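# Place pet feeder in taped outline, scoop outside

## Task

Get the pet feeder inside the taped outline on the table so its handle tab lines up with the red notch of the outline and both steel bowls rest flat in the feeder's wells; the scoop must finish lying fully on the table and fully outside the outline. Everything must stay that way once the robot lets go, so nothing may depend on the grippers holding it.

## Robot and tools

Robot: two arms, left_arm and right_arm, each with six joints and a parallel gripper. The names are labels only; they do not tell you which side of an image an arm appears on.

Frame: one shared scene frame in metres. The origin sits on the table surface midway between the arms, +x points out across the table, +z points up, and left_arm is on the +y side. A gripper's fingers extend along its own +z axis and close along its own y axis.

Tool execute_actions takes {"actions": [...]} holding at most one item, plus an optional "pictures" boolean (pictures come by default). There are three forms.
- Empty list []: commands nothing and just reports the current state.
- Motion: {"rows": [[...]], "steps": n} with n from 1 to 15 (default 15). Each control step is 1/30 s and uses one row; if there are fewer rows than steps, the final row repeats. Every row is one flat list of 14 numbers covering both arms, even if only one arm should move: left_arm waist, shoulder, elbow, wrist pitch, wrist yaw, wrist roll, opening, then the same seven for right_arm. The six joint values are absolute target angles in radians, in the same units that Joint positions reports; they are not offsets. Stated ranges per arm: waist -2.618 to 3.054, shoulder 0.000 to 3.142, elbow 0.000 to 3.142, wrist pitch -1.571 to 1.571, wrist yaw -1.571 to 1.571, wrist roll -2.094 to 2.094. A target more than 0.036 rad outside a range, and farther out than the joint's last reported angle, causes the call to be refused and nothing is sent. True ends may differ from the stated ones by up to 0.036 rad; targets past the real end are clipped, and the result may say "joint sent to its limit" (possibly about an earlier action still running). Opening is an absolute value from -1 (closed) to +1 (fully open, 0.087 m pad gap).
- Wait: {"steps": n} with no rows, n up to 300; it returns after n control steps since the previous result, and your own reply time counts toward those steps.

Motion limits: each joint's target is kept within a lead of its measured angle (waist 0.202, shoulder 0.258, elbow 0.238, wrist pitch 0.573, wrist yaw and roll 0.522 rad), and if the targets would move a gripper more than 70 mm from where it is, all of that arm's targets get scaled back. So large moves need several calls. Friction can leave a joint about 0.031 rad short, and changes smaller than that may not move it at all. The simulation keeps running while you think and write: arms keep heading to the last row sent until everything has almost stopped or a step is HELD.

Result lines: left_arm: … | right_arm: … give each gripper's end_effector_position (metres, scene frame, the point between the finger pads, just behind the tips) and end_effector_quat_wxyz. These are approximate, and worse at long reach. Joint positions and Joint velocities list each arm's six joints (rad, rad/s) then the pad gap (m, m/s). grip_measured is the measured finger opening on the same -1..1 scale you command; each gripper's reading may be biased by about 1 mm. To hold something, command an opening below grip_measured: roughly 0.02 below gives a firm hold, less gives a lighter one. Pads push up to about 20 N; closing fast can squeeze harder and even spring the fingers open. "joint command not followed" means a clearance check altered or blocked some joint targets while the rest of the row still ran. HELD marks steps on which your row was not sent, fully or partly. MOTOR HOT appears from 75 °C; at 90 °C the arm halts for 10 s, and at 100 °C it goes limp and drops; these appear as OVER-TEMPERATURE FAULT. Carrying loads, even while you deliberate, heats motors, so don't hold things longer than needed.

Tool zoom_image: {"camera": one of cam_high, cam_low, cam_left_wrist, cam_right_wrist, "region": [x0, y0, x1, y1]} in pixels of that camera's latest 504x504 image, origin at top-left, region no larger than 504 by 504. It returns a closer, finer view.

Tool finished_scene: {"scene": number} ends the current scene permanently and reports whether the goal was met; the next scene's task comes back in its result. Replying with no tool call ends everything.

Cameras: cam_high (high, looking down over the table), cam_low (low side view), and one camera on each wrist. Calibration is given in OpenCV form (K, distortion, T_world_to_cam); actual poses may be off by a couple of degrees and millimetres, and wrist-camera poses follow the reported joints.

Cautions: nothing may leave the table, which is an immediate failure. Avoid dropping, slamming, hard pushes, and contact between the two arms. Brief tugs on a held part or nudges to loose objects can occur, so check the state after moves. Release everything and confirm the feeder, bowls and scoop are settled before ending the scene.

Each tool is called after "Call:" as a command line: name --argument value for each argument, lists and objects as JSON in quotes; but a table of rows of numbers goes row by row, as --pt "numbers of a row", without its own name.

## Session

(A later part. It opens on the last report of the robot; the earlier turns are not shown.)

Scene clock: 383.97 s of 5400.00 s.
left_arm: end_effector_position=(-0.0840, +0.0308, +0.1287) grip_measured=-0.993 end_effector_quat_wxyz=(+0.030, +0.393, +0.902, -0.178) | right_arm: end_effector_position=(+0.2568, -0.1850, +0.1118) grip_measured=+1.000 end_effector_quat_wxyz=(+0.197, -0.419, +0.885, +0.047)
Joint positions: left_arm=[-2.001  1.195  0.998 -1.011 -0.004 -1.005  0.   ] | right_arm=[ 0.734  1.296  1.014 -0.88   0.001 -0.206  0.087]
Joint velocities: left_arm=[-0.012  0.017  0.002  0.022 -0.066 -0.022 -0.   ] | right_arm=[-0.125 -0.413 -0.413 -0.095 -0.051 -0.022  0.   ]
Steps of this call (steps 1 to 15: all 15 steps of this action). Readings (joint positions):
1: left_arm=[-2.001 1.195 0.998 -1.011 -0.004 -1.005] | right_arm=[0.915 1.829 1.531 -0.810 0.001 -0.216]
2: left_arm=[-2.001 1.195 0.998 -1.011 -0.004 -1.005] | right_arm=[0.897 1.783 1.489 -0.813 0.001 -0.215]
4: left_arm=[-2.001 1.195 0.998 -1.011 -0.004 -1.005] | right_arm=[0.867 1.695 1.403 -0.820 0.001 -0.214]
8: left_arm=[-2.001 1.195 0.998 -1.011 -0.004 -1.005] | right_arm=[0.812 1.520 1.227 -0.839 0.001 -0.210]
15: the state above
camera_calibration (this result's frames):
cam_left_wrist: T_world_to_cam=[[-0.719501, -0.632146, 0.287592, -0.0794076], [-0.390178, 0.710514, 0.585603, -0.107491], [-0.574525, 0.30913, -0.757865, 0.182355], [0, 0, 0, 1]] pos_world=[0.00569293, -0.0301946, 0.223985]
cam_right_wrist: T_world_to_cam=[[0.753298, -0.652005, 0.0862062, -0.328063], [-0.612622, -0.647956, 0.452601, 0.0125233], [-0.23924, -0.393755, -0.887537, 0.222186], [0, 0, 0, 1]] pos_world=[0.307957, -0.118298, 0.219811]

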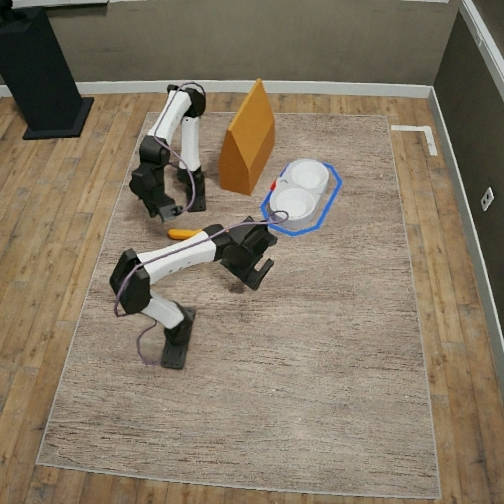

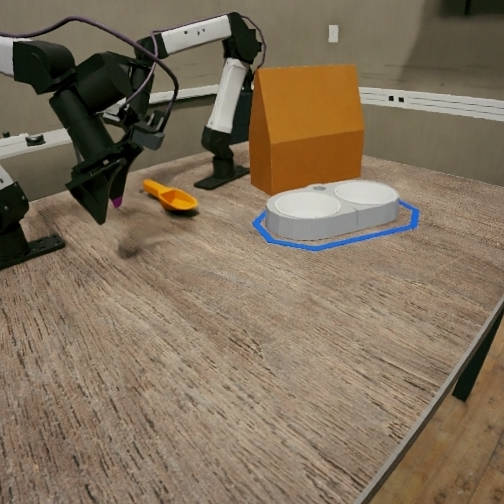

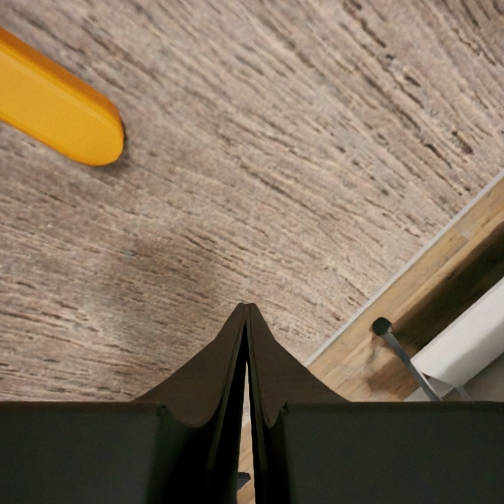

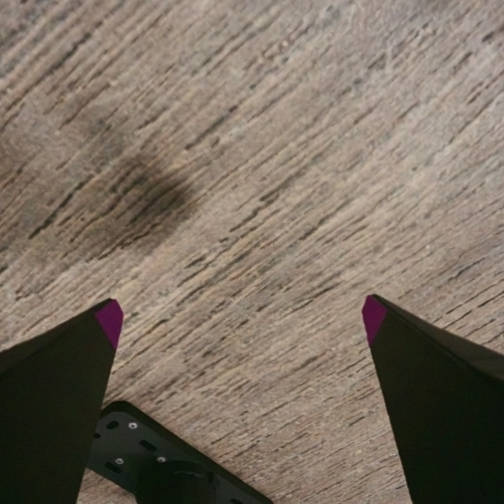

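Call:
execute_actions --actions '[{"rows": [ [-2.0,1.2,1.0,-1.0,0,-1.0,-1.0, 0.7233,1.2807,0.9772,-0.8915,0,-0.2002,1.0], [-2.0,1.2,1.0,-1.0,0,-1.0,-1.0, 0.7298,1.3020,0.9975,-0.8886,0,-0.2007,1.0], [-2.0,1.2,1.0,-1.0,0,-1.0,-1.0, 0.7396,1.3341,1.0280,-0.8842,0,-0.2013,1.0], [-2.0,1.2,1.0,-1.0,0,-1.0,-1.0, 0.7526,1.3768,1.0687,-0.8784,0,-0.2022,1.0], [-2.0,1.2,1.0,-1.0,0,-1.0,-1.0, 0.7657,1.4195,1.1093,-0.8726,0,-0.2030,1.0], [-2.0,1.2,1.0,-1.0,0,-1.0,-1.0, 0.7788,1.4622,1.1500,-0.8667,0,-0.2039,1.0], [-2.0,1.2,1.0,-1.0,0,-1.0,-1.0, 0.7918,1.5049,1.1907,-0.8609,0,-0.2048,1.0], [-2.0,1.2,1.0,-1.0,0,-1.0,-1.0, 0.8049,1.5476,1.2313,-0.8551,0,-0.2056,1.0], [-2.0,1.2,1.0,-1.0,0,-1.0,-1.0, 0.8179,1.5904,1.2720,-0.8492,0,-0.2065,1.0], [-2.0,1.2,1.0,-1.0,0,-1.0,-1.0, 0.8310,1.6331,1.3127,-0.8434,0,-0.2074,1.0], [-2.0,1.2,1.0,-1.0,0,-1.0,-1.0, 0.8440,1.6758,1.3533,-0.8375,0,-0.2082,1.0], [-2.0,1.2,1.0,-1.0,0,-1.0,-1.0, 0.8571,1.7185,1.3940,-0.8317,0,-0.2091,1.0], [-2.0,1.2,1.0,-1.0,0,-1.0,-1.0, 0.8702,1.7612,1.4347,-0.8259,0,-0.2100,1.0], [-2.0,1.2,1.0,-1.0,0,-1.0,-1.0, 0.8832,1.8039,1.4753,-0.8200,0,-0.2108,1.0], [-2.0,1.2,1.0,-1.0,0,-1.0,-1.0, 0.8963,1.8466,1.5160,-0.8142,0,-0.2117,1.0] ], "steps": 15}]' --pictures false

Call:
execute_actions --actions '[{"rows": [ [-2.0,1.2,1.0,-1.0,0,-1.0,-1.0, 0.9093,1.8894,1.5567,-0.8083,0,-0.2126,1.0], [-2.0,1.2,1.0,-1.0,0,-1.0,-1.0, 0.9224,1.9321,1.5973,-0.8025,0,-0.2135,1.0], [-2.0,1.2,1.0,-1.0,0,-1.0,-1.0, 0.9354,1.9748,1.6380,-0.7967,0,-0.2143,1.0], [-2.0,1.2,1.0,-1.0,0,-1.0,-1.0, 0.9485,2.0175,1.6787,-0.7908,0,-0.2152,1.0], [-2.0,1.2,1.0,-1.0,0,-1.0,-1.0, 0.9616,2.0602,1.7193,-0.7850,0,-0.2161,1.0], [-2.0,1.2,1.0,-1.0,0,-1.0,-1.0, 0.9746,2.1029,1.7600,-0.7792,0,-0.2169,1.0], [-2.0,1.2,1.0,-1.0,0,-1.0,-1.0, 0.9877,2.1456,1.8007,-0.7733,0,-0.2178,1.0], [-2.0,1.2,1.0,-1.0,0,-1.0,-1.0, 1.0007,2.1884,1.8413,-0.7675,0,-0.2187,1.0], [-2.0,1.2,1.0,-1.0,0,-1.0,-1.0, 1.0138,2.2311,1.8820,-0.7616,0,-0.2195,1.0], [-2.0,1.2,1.0,-1.0,0,-1.0,-1.0, 1.0249,2.2674,1.9166,-0.7567,0,-0.2203,1.0], [-2.0,1.2,1.0,-1.0,0,-1.0,-1.0, 1.0340,2.2973,1.9450,-0.7526,0,-0.2209,1.0], [-2.0,1.2,1.0,-1.0,0,-1.0,-1.0, 1.0412,2.3208,1.9674,-0.7494,0,-0.2213,1.0], [-2.0,1.2,1.0,-1.0,0,-1.0,-1.0, 1.0464,2.3378,1.9837,-0.7470,0,-0.2217,1.0], [-2.0,1.2,1.0,-1.0,0,-1.0,-1.0, 1.0497,2.3485,1.9938,-0.7456,0,-0.2219,1.0], [-2.0,1.2,1.0,-1.0,0,-1.0,-1.0, 1.0510,2.3528,1.9979,-0.7450,0,-0.2220,1.0] ], "steps": 15}]' --pictures false

Call:
execute_actions --actions '[{"steps": 10}]'

Scene clock: 434.07 s of 5400.00 s.
left_arm: end_effector_position=(-0.0840, +0.0308, +0.1287) grip_measured=-0.993 end_effector_quat_wxyz=(+0.030, +0.393, +0.902, -0.178) | right_arm: end_effector_position=(+0.3166, -0.0745, +0.1045) grip_measured=+1.000 end_effector_quat_wxyz=(+0.188, -0.475, +0.858, +0.058)
Joint positions: left_arm=[-2.001  1.195  0.998 -1.011 -0.004 -1.005  0.   ] | right_arm=[ 0.862  1.761  1.432 -0.845  0.001 -0.206  0.087]
Joint velocities: left_arm=[ 0.012  0.017 -0.017 -0.037 -0.007 -0.022 -0.   ] | right_arm=[ 0.344  1.194  1.165  0.183  0.007 -0.037  0.   ]
Steps of this call (steps 1 to 30: the robot went on to your last target; steps 31 to 100: nothing new was sent; then 46.27 s passed at rest; steps 101 to 115: all 15 steps of this action). Readings (joint positions):
101: left_arm=[-2.001 1.195 0.998 -1.011 -0.004 -1.005] | right_arm=[0.730 1.281 0.995 -0.888 0.001 -0.206]
102: left_arm=[-2.001 1.195 0.998 -1.011 -0.004 -1.005] | right_arm=[0.730 1.281 0.995 -0.888 0.001 -0.206]
104: left_arm=[-2.001 1.195 0.998 -1.011 -0.004 -1.005] | right_arm=[0.732 1.302 1.008 -0.892 0.001 -0.206]
108: left_arm=[-2.001 1.195 0.998 -1.011 -0.004 -1.005] | right_arm=[0.770 1.460 1.143 -0.889 0.001 -0.206]
115: the state above

Scene clock: 434.57 s of 5400.00 s.
left_arm: end_effector_position=(-0.0840, +0.0308, +0.1287) grip_measured=-0.993 end_effector_quat_wxyz=(+0.030, +0.393, +0.902, -0.178) | right_arm: end_effector_position=(+0.3419, +0.0865, +0.0273) grip_measured=+1.000 end_effector_quat_wxyz=(+0.201, -0.552, +0.805, +0.081)
Joint positions: left_arm=[-2.001  1.195  0.998 -1.011 -0.004 -1.005  0.   ] | right_arm=[ 1.042  2.331  1.954 -0.757  0.001 -0.215  0.087]
Joint velocities: left_arm=[-0.007 -0.017 -0.027 -0.081 -0.081 -0.066 -0.   ] | right_arm=[ 0.198  0.427  0.237  0.022  0.007 -0.022  0.   ]
Steps of this call (steps 1 to 15: all 15 steps of this action). Readings (joint positions):
1: left_arm=[-2.001 1.195 0.998 -1.011 -0.004 -1.005] | right_arm=[0.875 1.803 1.473 -0.839 0.001 -0.206]
2: left_arm=[-2.001 1.195 0.998 -1.011 -0.004 -1.005] | right_arm=[0.888 1.845 1.514 -0.832 0.001 -0.206]
4: left_arm=[-2.001 1.195 0.998 -1.011 -0.004 -1.005] | right_arm=[0.914 1.930 1.596 -0.820 0.001 -0.207]
8: left_arm=[-2.001 1.195 0.998 -1.011 -0.004 -1.005] | right_arm=[0.966 2.101 1.758 -0.796 0.001 -0.210]
15: the state above

Scene clock: 434.90 s of 5400.00 s.
left_arm: end_effector_position=(-0.0840, +0.0308, +0.1287) grip_measured=-0.993 end_effector_quat_wxyz=(+0.030, +0.393, +0.902, -0.178) | right_arm: end_effector_position=(+0.3410, +0.0934, +0.0244) grip_measured=+1.000 end_effector_quat_wxyz=(+0.203, -0.555, +0.802, +0.083)
Joint positions: left_arm=[-2.001  1.195  0.998 -1.011 -0.004 -1.005  0.   ] | right_arm=[ 1.051  2.35   1.974 -0.752  0.001 -0.216  0.087]
Joint velocities: left_arm=[ 0.012  0.007 -0.007  0.037  0.022 -0.066  0.001] | right_arm=[ 0.007 -0.012 -0.007 -0.007  0.051  0.022  0.   ]
Steps of this call (steps 1 to 10: the robot went on to your last target). Readings (joint positions):
1: left_arm=[-2.001 1.195 0.998 -1.011 -0.004 -1.005] | right_arm=[1.047 2.342 1.959 -0.756 0.001 -0.215]
2: left_arm=[-2.001 1.195 0.998 -1.011 -0.004 -1.005] | right_arm=[1.050 2.348 1.961 -0.756 0.001 -0.216]
4: left_arm=[-2.001 1.195 0.998 -1.011 -0.004 -1.005] | right_arm=[1.051 2.350 1.962 -0.756 0.001 -0.216]
8: left_arm=[-2.001 1.195 0.998 -1.011 -0.004 -1.005] | right_arm=[1.051 2.350 1.973 -0.753 0.001 -0.216]
10: the state above
camera_calibration (this result's frames):
cam_left_wrist: T_world_to_cam=[[-0.719501, -0.632146, 0.287592, -0.0794076], [-0.390178, 0.710514, 0.585603, -0.107491], [-0.574525, 0.30913, -0.757865, 0.182355], [0, 0, 0, 1]] pos_world=[0.00569293, -0.0301946, 0.223985]
cam_right_wrist: T_world_to_cam=[[0.920581, -0.378461, 0.0964215, -0.285226], [-0.382128, -0.82185, 0.42254, 0.222408], [-0.0806708, -0.425828, -0.901201, 0.223594], [0, 0, 0, 1]] pos_world=[0.3656, 0.170052, 0.135029]

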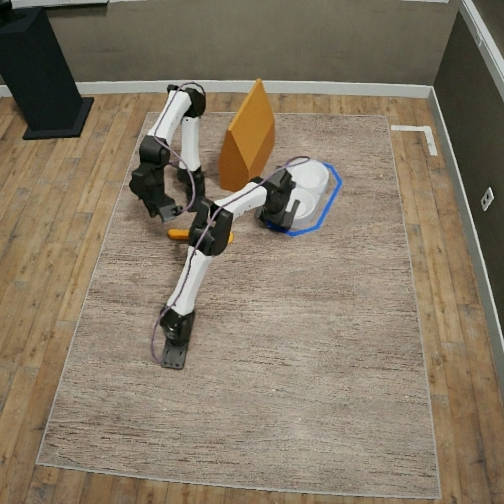

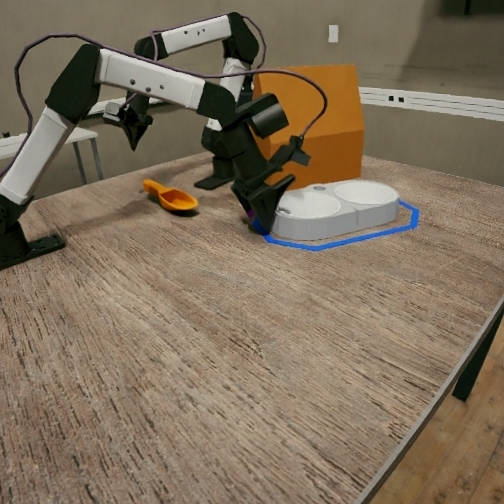

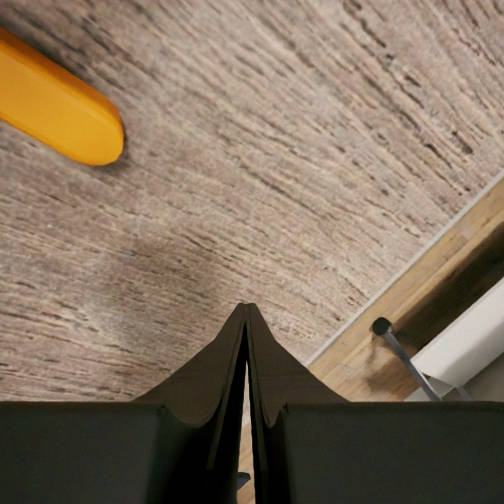

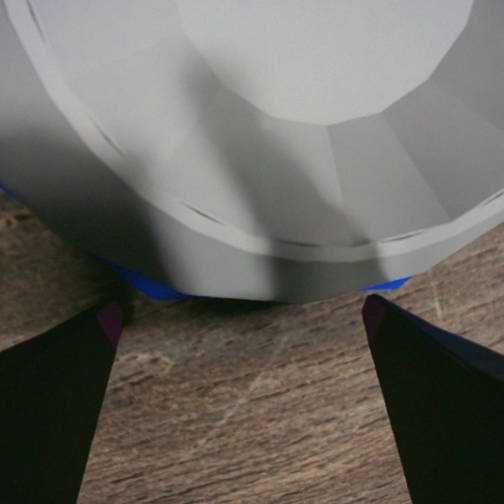

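Call:
execute_actions --actions '[{"rows": [ [-2.0,1.2,1.0,-1.0,0,-1.0,-1.0, 1.040,2.3528,1.9979,-0.7450,0,-0.2260,1.0], [-2.0,1.2,1.0,-1.0,0,-1.0,-1.0, 1.035,2.3528,1.9979,-0.7450,0,-0.2280,1.0], [-2.0,1.2,1.0,-1.0,0,-1.0,-1.0, 1.031,2.3528,1.9979,-0.7450,0,-0.2300,1.0], [-2.0,1.2,1.0,-1.0,0,-1.0,-1.0, 1.029,2.3528,1.9979,-0.7450,0,-0.2300,1.0] ], "steps": 12}]' --pictures false

Scene clock: 442.07 s of 5400.00 s.
left_arm: end_effector_position=(-0.0840, +0.0308, +0.1287) grip_measured=-0.993 end_effector_quat_wxyz=(+0.030, +0.393, +0.902, -0.178) | right_arm: end_effector_position=(+0.3470, +0.0893, +0.0244) grip_measured=+1.000 end_effector_quat_wxyz=(+0.204, -0.553, +0.804, +0.081)
Joint positions: left_arm=[-2.001  1.195  0.998 -1.011 -0.004 -1.005  0.   ] | right_arm=[ 1.038  2.35   1.974 -0.752  0.001 -0.224  0.087]
Joint velocities: left_arm=[ 0.002 -0.017  0.022 -0.022 -0.007 -0.022  0.   ] | right_arm=[-0.012 -0.012  0.002 -0.022  0.022 -0.081  0.   ]
Steps of this call (steps 1 to 30: the robot went on to your last target; steps 31 to 100: nothing new was sent; then 3.43 s passed at rest; steps 101 to 112: all 12 steps of this action). Readings (joint positions):
101: left_arm=[-2.001 1.195 0.998 -1.011 -0.004 -1.005] | right_arm=[1.051 2.350 1.974 -0.752 0.001 -0.217]
102: left_arm=[-2.001 1.195 0.998 -1.011 -0.004 -1.005] | right_arm=[1.051 2.350 1.974 -0.752 0.001 -0.218]
104: left_arm=[-2.001 1.195 0.998 -1.011 -0.004 -1.005] | right_arm=[1.049 2.350 1.974 -0.752 0.001 -0.220]
108: left_arm=[-2.001 1.195 0.998 -1.011 -0.004 -1.005] | right_arm=[1.041 2.350 1.974 -0.752 0.001 -0.223]
112: the state above

Call:
execute_actions --actions '[{"rows": [ [-2.0,1.2,1.0,-1.0,0,-1.0,-1.0, 1.038,2.3620,2.0123,-0.7429,0,-0.224,1.0], [-2.0,1.2,1.0,-1.0,0,-1.0,-1.0, 1.038,2.3712,2.0267,-0.7408,0,-0.224,1.0], [-2.0,1.2,1.0,-1.0,0,-1.0,-1.0, 1.038,2.3804,2.0411,-0.7388,0,-0.224,1.0], [-2.0,1.2,1.0,-1.0,0,-1.0,-1.0, 1.038,2.3896,2.0555,-0.7367,0,-0.224,1.0], [-2.0,1.2,1.0,-1.0,0,-1.0,-1.0, 1.038,2.3988,2.0699,-0.7346,0,-0.224,1.0], [-2.0,1.2,1.0,-1.0,0,-1.0,-1.0, 1.038,2.4080,2.0843,-0.7325,0,-0.224,1.0], [-2.0,1.2,1.0,-1.0,0,-1.0,-1.0, 1.038,2.4171,2.0987,-0.7304,0,-0.224,1.0], [-2.0,1.2,1.0,-1.0,0,-1.0,-1.0, 1.038,2.4263,2.1131,-0.7283,0,-0.224,1.0], [-2.0,1.2,1.0,-1.0,0,-1.0,-1.0, 1.038,2.4355,2.1275,-0.7263,0,-0.224,1.0], [-2.0,1.2,1.0,-1.0,0,-1.0,-1.0, 1.038,2.4447,2.1419,-0.7242,0,-0.224,1.0], [-2.0,1.2,1.0,-1.0,0,-1.0,-1.0, 1.038,2.4539,2.1563,-0.7221,0,-0.224,1.0], [-2.0,1.2,1.0,-1.0,0,-1.0,-1.0, 1.038,2.4631,2.1707,-0.7200,0,-0.224,1.0] ], "steps": 15}]' --pictures false

Call:
execute_actions --actions '[{"steps": 8}]' --pictures false

Scene clock: 449.33 s of 5400.00 s.
left_arm: end_effector_position=(-0.0840, +0.0308, +0.1287) grip_measured=-0.993 end_effector_quat_wxyz=(+0.030, +0.393, +0.902, -0.178) | right_arm: end_effector_position=(+0.3688, +0.1220, +0.0348) grip_measured=+1.000 end_effector_quat_wxyz=(+0.245, -0.548, +0.794, +0.097)
Joint positions: left_arm=[-2.001  1.195  0.998 -1.011 -0.004 -1.005  0.   ] | right_arm=[ 1.038  2.438  2.143 -0.742  0.    -0.225  0.087]
Joint velocities: left_arm=[ 0.002 -0.002  0.007 -0.007 -0.081  0.022 -0.   ] | right_arm=[-0.007  0.027  0.046  0.051  0.022  0.007  0.   ]
Steps of this call (steps 1 to 15: the robot went on to your last target; steps 16 to 90: nothing new was sent; then 3.77 s passed at rest; steps 91 to 105: all 15 steps of this action). Readings (joint positions):
91: left_arm=[-2.001 1.195 0.998 -1.011 -0.004 -1.005] | right_arm=[1.038 2.350 1.974 -0.752 0.001 -0.225]
92: left_arm=[-2.001 1.195 0.998 -1.011 -0.004 -1.005] | right_arm=[1.038 2.352 1.979 -0.754 0.001 -0.225]
94: left_arm=[-2.001 1.195 0.998 -1.011 -0.004 -1.005] | right_arm=[1.038 2.362 2.004 -0.753 0.001 -0.225]
98: left_arm=[-2.001 1.195 0.998 -1.011 -0.004 -1.005] | right_arm=[1.038 2.390 2.067 -0.745 0.001 -0.225]
105: the state above

Scene clock: 449.60 s of 5400.00 s.
left_arm: end_effector_position=(-0.0840, +0.0308, +0.1287) grip_measured=-0.993 end_effector_quat_wxyz=(+0.030, +0.393, +0.902, -0.178) | right_arm: end_effector_position=(+0.3689, +0.1222, +0.0348) grip_measured=+1.000 end_effector_quat_wxyz=(+0.245, -0.548, +0.794, +0.097)
Joint positions: left_arm=[-2.001  1.195  0.998 -1.011 -0.004 -1.005  0.   ] | right_arm=[ 1.038  2.439  2.144 -0.742  0.    -0.225  0.087]
Joint velocities: left_arm=[-0.012 -0.017 -0.002 -0.007  0.007  0.037 -0.   ] | right_arm=[ 0.007 -0.002  0.022  0.007  0.051  0.037  0.   ]
Steps of this call (steps 1 to 8: the robot went on to your last target). Readings (joint positions):
1: left_arm=[-2.001 1.195 0.998 -1.011 -0.004 -1.005] | right_arm=[1.038 2.438 2.143 -0.742 0.000 -0.225]
2: left_arm=[-2.001 1.195 0.998 -1.011 -0.004 -1.005] | right_arm=[1.038 2.439 2.144 -0.742 0.000 -0.225]
4: left_arm=[-2.001 1.195 0.998 -1.011 -0.004 -1.005] | right_arm=[1.038 2.439 2.144 -0.742 0.000 -0.225]
8: the state above

Call:
execute_actions --actions '[{"rows": [ [-2.0,1.2,1.0,-1.0,0,-1.0,-1.0, 1.038,2.415,2.115,-0.750,0,-0.224,1.0], [-2.0,1.2,1.0,-1.0,0,-1.0,-1.0, 1.038,2.385,2.078,-0.760,0,-0.224,1.0], [-2.0,1.2,1.0,-1.0,0,-1.0,-1.0, 1.038,2.350,2.035,-0.772,0,-0.224,1.0], [-2.0,1.2,1.0,-1.0,0,-1.0,-1.0, 1.038,2.310,1.990,-0.784,0,-0.224,1.0], [-2.0,1.2,1.0,-1.0,0,-1.0,-1.0, 1.038,2.268,1.943,-0.796,0,-0.224,1.0], [-2.0,1.2,1.0,-1.0,0,-1.0,-1.0, 1.030,2.224,1.898,-0.802,0,-0.223,1.0], [-2.0,1.2,1.0,-1.0,0,-1.0,-1.0, 1.020,2.180,1.855,-0.806,0,-0.222,1.0], [-2.0,1.2,1.0,-1.0,0,-1.0,-1.0, 1.005,2.135,1.812,-0.810,0,-0.221,1.0], [-2.0,1.2,1.0,-1.0,0,-1.0,-1.0, 0.990,2.090,1.769,-0.814,0,-0.220,1.0], [-2.0,1.2,1.0,-1.0,0,-1.0,-1.0, 0.975,2.045,1.726,-0.818,0,-0.219,1.0], [-2.0,1.2,1.0,-1.0,0,-1.0,-1.0, 0.960,2.000,1.683,-0.822,0,-0.218,1.0], [-2.0,1.2,1.0,-1.0,0,-1.0,-1.0, 0.945,1.955,1.640,-0.826,0,-0.217,1.0], [-2.0,1.2,1.0,-1.0,0,-1.0,-1.0, 0.930,1.910,1.597,-0.830,0,-0.216,1.0], [-2.0,1.2,1.0,-1.0,0,-1.0,-1.0, 0.915,1.865,1.554,-0.834,0,-0.215,1.0], [-2.0,1.2,1.0,-1.0,0,-1.0,-1.0, 0.900,1.820,1.511,-0.838,0,-0.214,1.0] ], "steps": 15}]' --pictures false

Call:
execute_actions --actions '[{"rows": [ [-2.0,1.2,1.0,-1.0,0,-1.0,-1.0, 0.883,1.775,1.468,-0.842,0,-0.213,1.0], [-2.0,1.2,1.0,-1.0,0,-1.0,-1.0, 0.866,1.730,1.425,-0.846,0,-0.212,1.0], [-2.0,1.2,1.0,-1.0,0,-1.0,-1.0, 0.849,1.685,1.382,-0.850,0,-0.211,1.0], [-2.0,1.2,1.0,-1.0,0,-1.0,-1.0, 0.832,1.640,1.339,-0.854,0,-0.210,1.0], [-2.0,1.2,1.0,-1.0,0,-1.0,-1.0, 0.815,1.595,1.296,-0.858,0,-0.209,1.0], [-2.0,1.2,1.0,-1.0,0,-1.0,-1.0, 0.798,1.550,1.253,-0.862,0,-0.208,1.0], [-2.0,1.2,1.0,-1.0,0,-1.0,-1.0, 0.781,1.505,1.210,-0.866,0,-0.207,1.0], [-2.0,1.2,1.0,-1.0,0,-1.0,-1.0, 0.764,1.460,1.167,-0.870,0,-0.206,1.0], [-2.0,1.2,1.0,-1.0,0,-1.0,-1.0, 0.747,1.415,1.124,-0.874,0,-0.205,1.0], [-2.0,1.2,1.0,-1.0,0,-1.0,-1.0, 0.732,1.372,1.083,-0.878,0,-0.204,1.0], [-2.0,1.2,1.0,-1.0,0,-1.0,-1.0, 0.719,1.335,1.047,-0.881,0,-0.203,1.0], [-2.0,1.2,1.0,-1.0,0,-1.0,-1.0, 0.708,1.303,1.017,-0.884,0,-0.202,1.0], [-2.0,1.2,1.0,-1.0,0,-1.0,-1.0, 0.699,1.277,0.992,-0.886,0,-0.201,1.0], [-2.0,1.2,1.0,-1.0,0,-1.0,-1.0, 0.693,1.259,0.975,-0.888,0,-0.200,1.0], [-2.0,1.2,1.0,-1.0,0,-1.0,-1.0, 0.690,1.250,0.966,-0.889,0,-0.200,1.0] ], "steps": 15}]'

Call:
zoom_image --camera "cam_high" --region '[230, 130, 370, 270]'

Scene clock: 461.97 s of 5400.00 s.
left_arm: end_effector_position=(-0.0840, +0.0308, +0.1287) grip_measured=-0.993 end_effector_quat_wxyz=(+0.030, +0.393, +0.902, -0.178) | right_arm: end_effector_position=(+0.3327, -0.0116, +0.1136) grip_measured=+1.000 end_effector_quat_wxyz=(+0.228, -0.509, +0.827, +0.078)
Joint positions: left_arm=[-2.001  1.195  0.998 -1.011 -0.004 -1.005  0.   ] | right_arm=[ 0.936  1.895  1.613 -0.802 -0.001 -0.223  0.087]
Joint velocities: left_arm=[ 0.007 -0.012 -0.032 -0.051 -0.051 -0.022 -0.001] | right_arm=[-0.569 -1.331 -1.17  -0.066  0.007 -0.022  0.   ]
Steps of this call (steps 1 to 15: the robot went on to your last target; steps 16 to 90: nothing new was sent; then 8.87 s passed at rest; steps 91 to 105: all 15 steps of this action). Readings (joint positions):
91: left_arm=[-2.001 1.195 0.998 -1.011 -0.004 -1.005] | right_arm=[1.038 2.438 2.144 -0.744 0.000 -0.225]
92: left_arm=[-2.001 1.195 0.998 -1.011 -0.004 -1.005] | right_arm=[1.038 2.431 2.134 -0.742 0.000 -0.225]
94: left_arm=[-2.001 1.195 0.998 -1.011 -0.004 -1.005] | right_arm=[1.038 2.388 2.074 -0.745 0.000 -0.225]
98: left_arm=[-2.001 1.195 0.998 -1.011 -0.004 -1.005] | right_arm=[1.035 2.232 1.898 -0.776 -0.000 -0.225]
105: the state above

Scene clock: 462.47 s of 5400.00 s.
left_arm: end_effector_position=(-0.0840, +0.0308, +0.1287) grip_measured=-0.993 end_effector_quat_wxyz=(+0.030, +0.393, +0.902, -0.178) | right_arm: end_effector_position=(+0.2634, -0.1890, +0.1176) grip_measured=+1.000 end_effector_quat_wxyz=(+0.211, -0.406, +0.888, +0.047)
Joint positions: left_arm=[-2.001  1.195  0.998 -1.011 -0.004 -1.005  0.   ] | right_arm=[ 0.706  1.281  1.019 -0.874 -0.    -0.208  0.087]
Joint velocities: left_arm=[-0.002  0.012 -0.017  0.066  0.022  0.022 -0.001] | right_arm=[-0.164 -0.549 -0.525 -0.227  0.007  0.022  0.   ]
Steps of this call (steps 1 to 15: all 15 steps of this action). Readings (joint positions):
1: left_arm=[-2.001 1.195 0.998 -1.011 -0.004 -1.005] | right_arm=[0.915 1.849 1.572 -0.805 -0.001 -0.222]
2: left_arm=[-2.001 1.195 0.998 -1.011 -0.004 -1.005] | right_arm=[0.897 1.803 1.529 -0.808 -0.001 -0.221]
4: left_arm=[-2.001 1.195 0.998 -1.011 -0.004 -1.005] | right_arm=[0.862 1.714 1.442 -0.815 -0.001 -0.219]
8: left_arm=[-2.001 1.195 0.998 -1.011 -0.004 -1.005] | right_arm=[0.799 1.540 1.266 -0.833 -0.001 -0.215]
15: the state above
camera_calibration (this result's frames):
cam_left_wrist: T_world_to_cam=[[-0.719501, -0.632146, 0.287592, -0.0794076], [-0.390178, 0.710514, 0.585603, -0.107491], [-0.574525, 0.30913, -0.757865, 0.182355], [0, 0, 0, 1]] pos_world=[0.00569293, -0.0301946, 0.223985]
cam_right_wrist: T_world_to_cam=[[0.734471, -0.672552, 0.0906958, -0.335581], [-0.638322, -0.639263, 0.428821, 0.0225513], [-0.230426, -0.37285, -0.898825, 0.23022], [0, 0, 0, 1]] pos_world=[0.313918, -0.125442, 0.227693]

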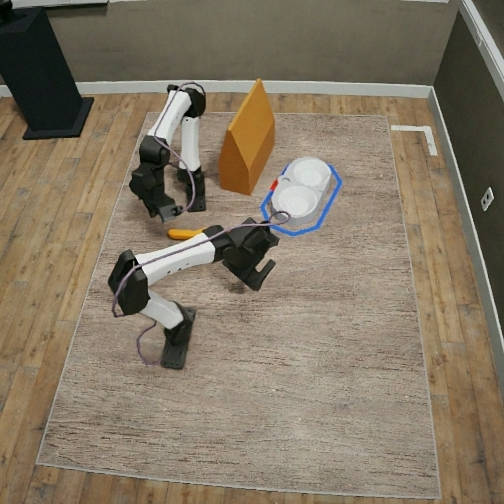

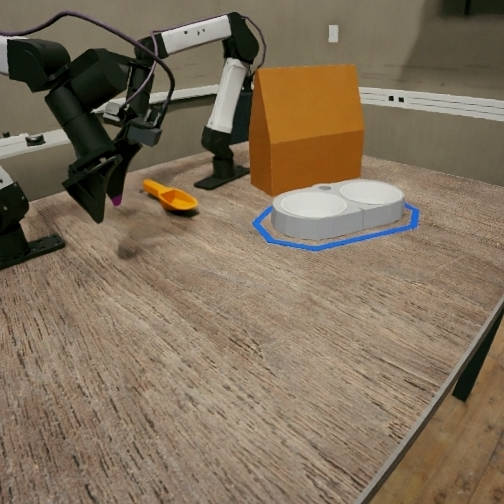

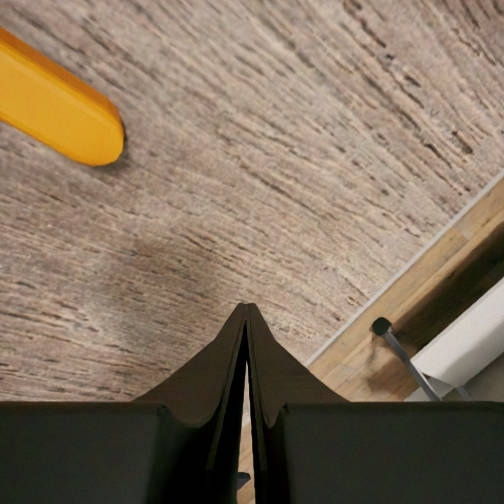

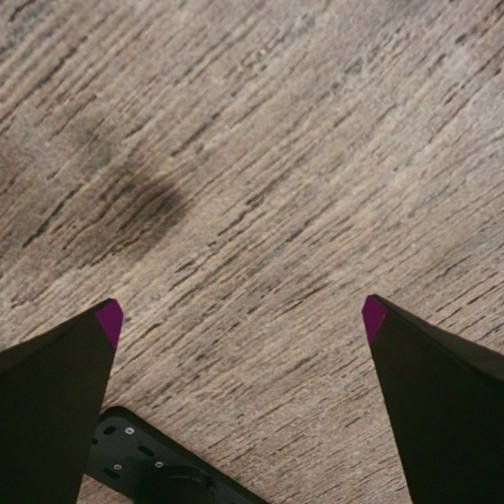

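Region (230, 130, 370, 270) of cam_high's 504x504 image, scaled by 3.600, with more detail than that image has.

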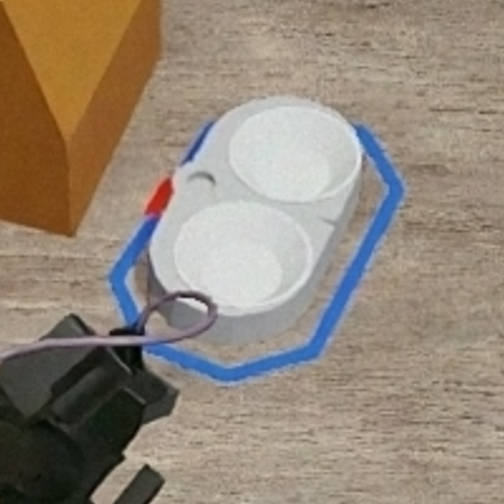

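Call:
finished_scene --scene 2

The scene is finished: the task was done.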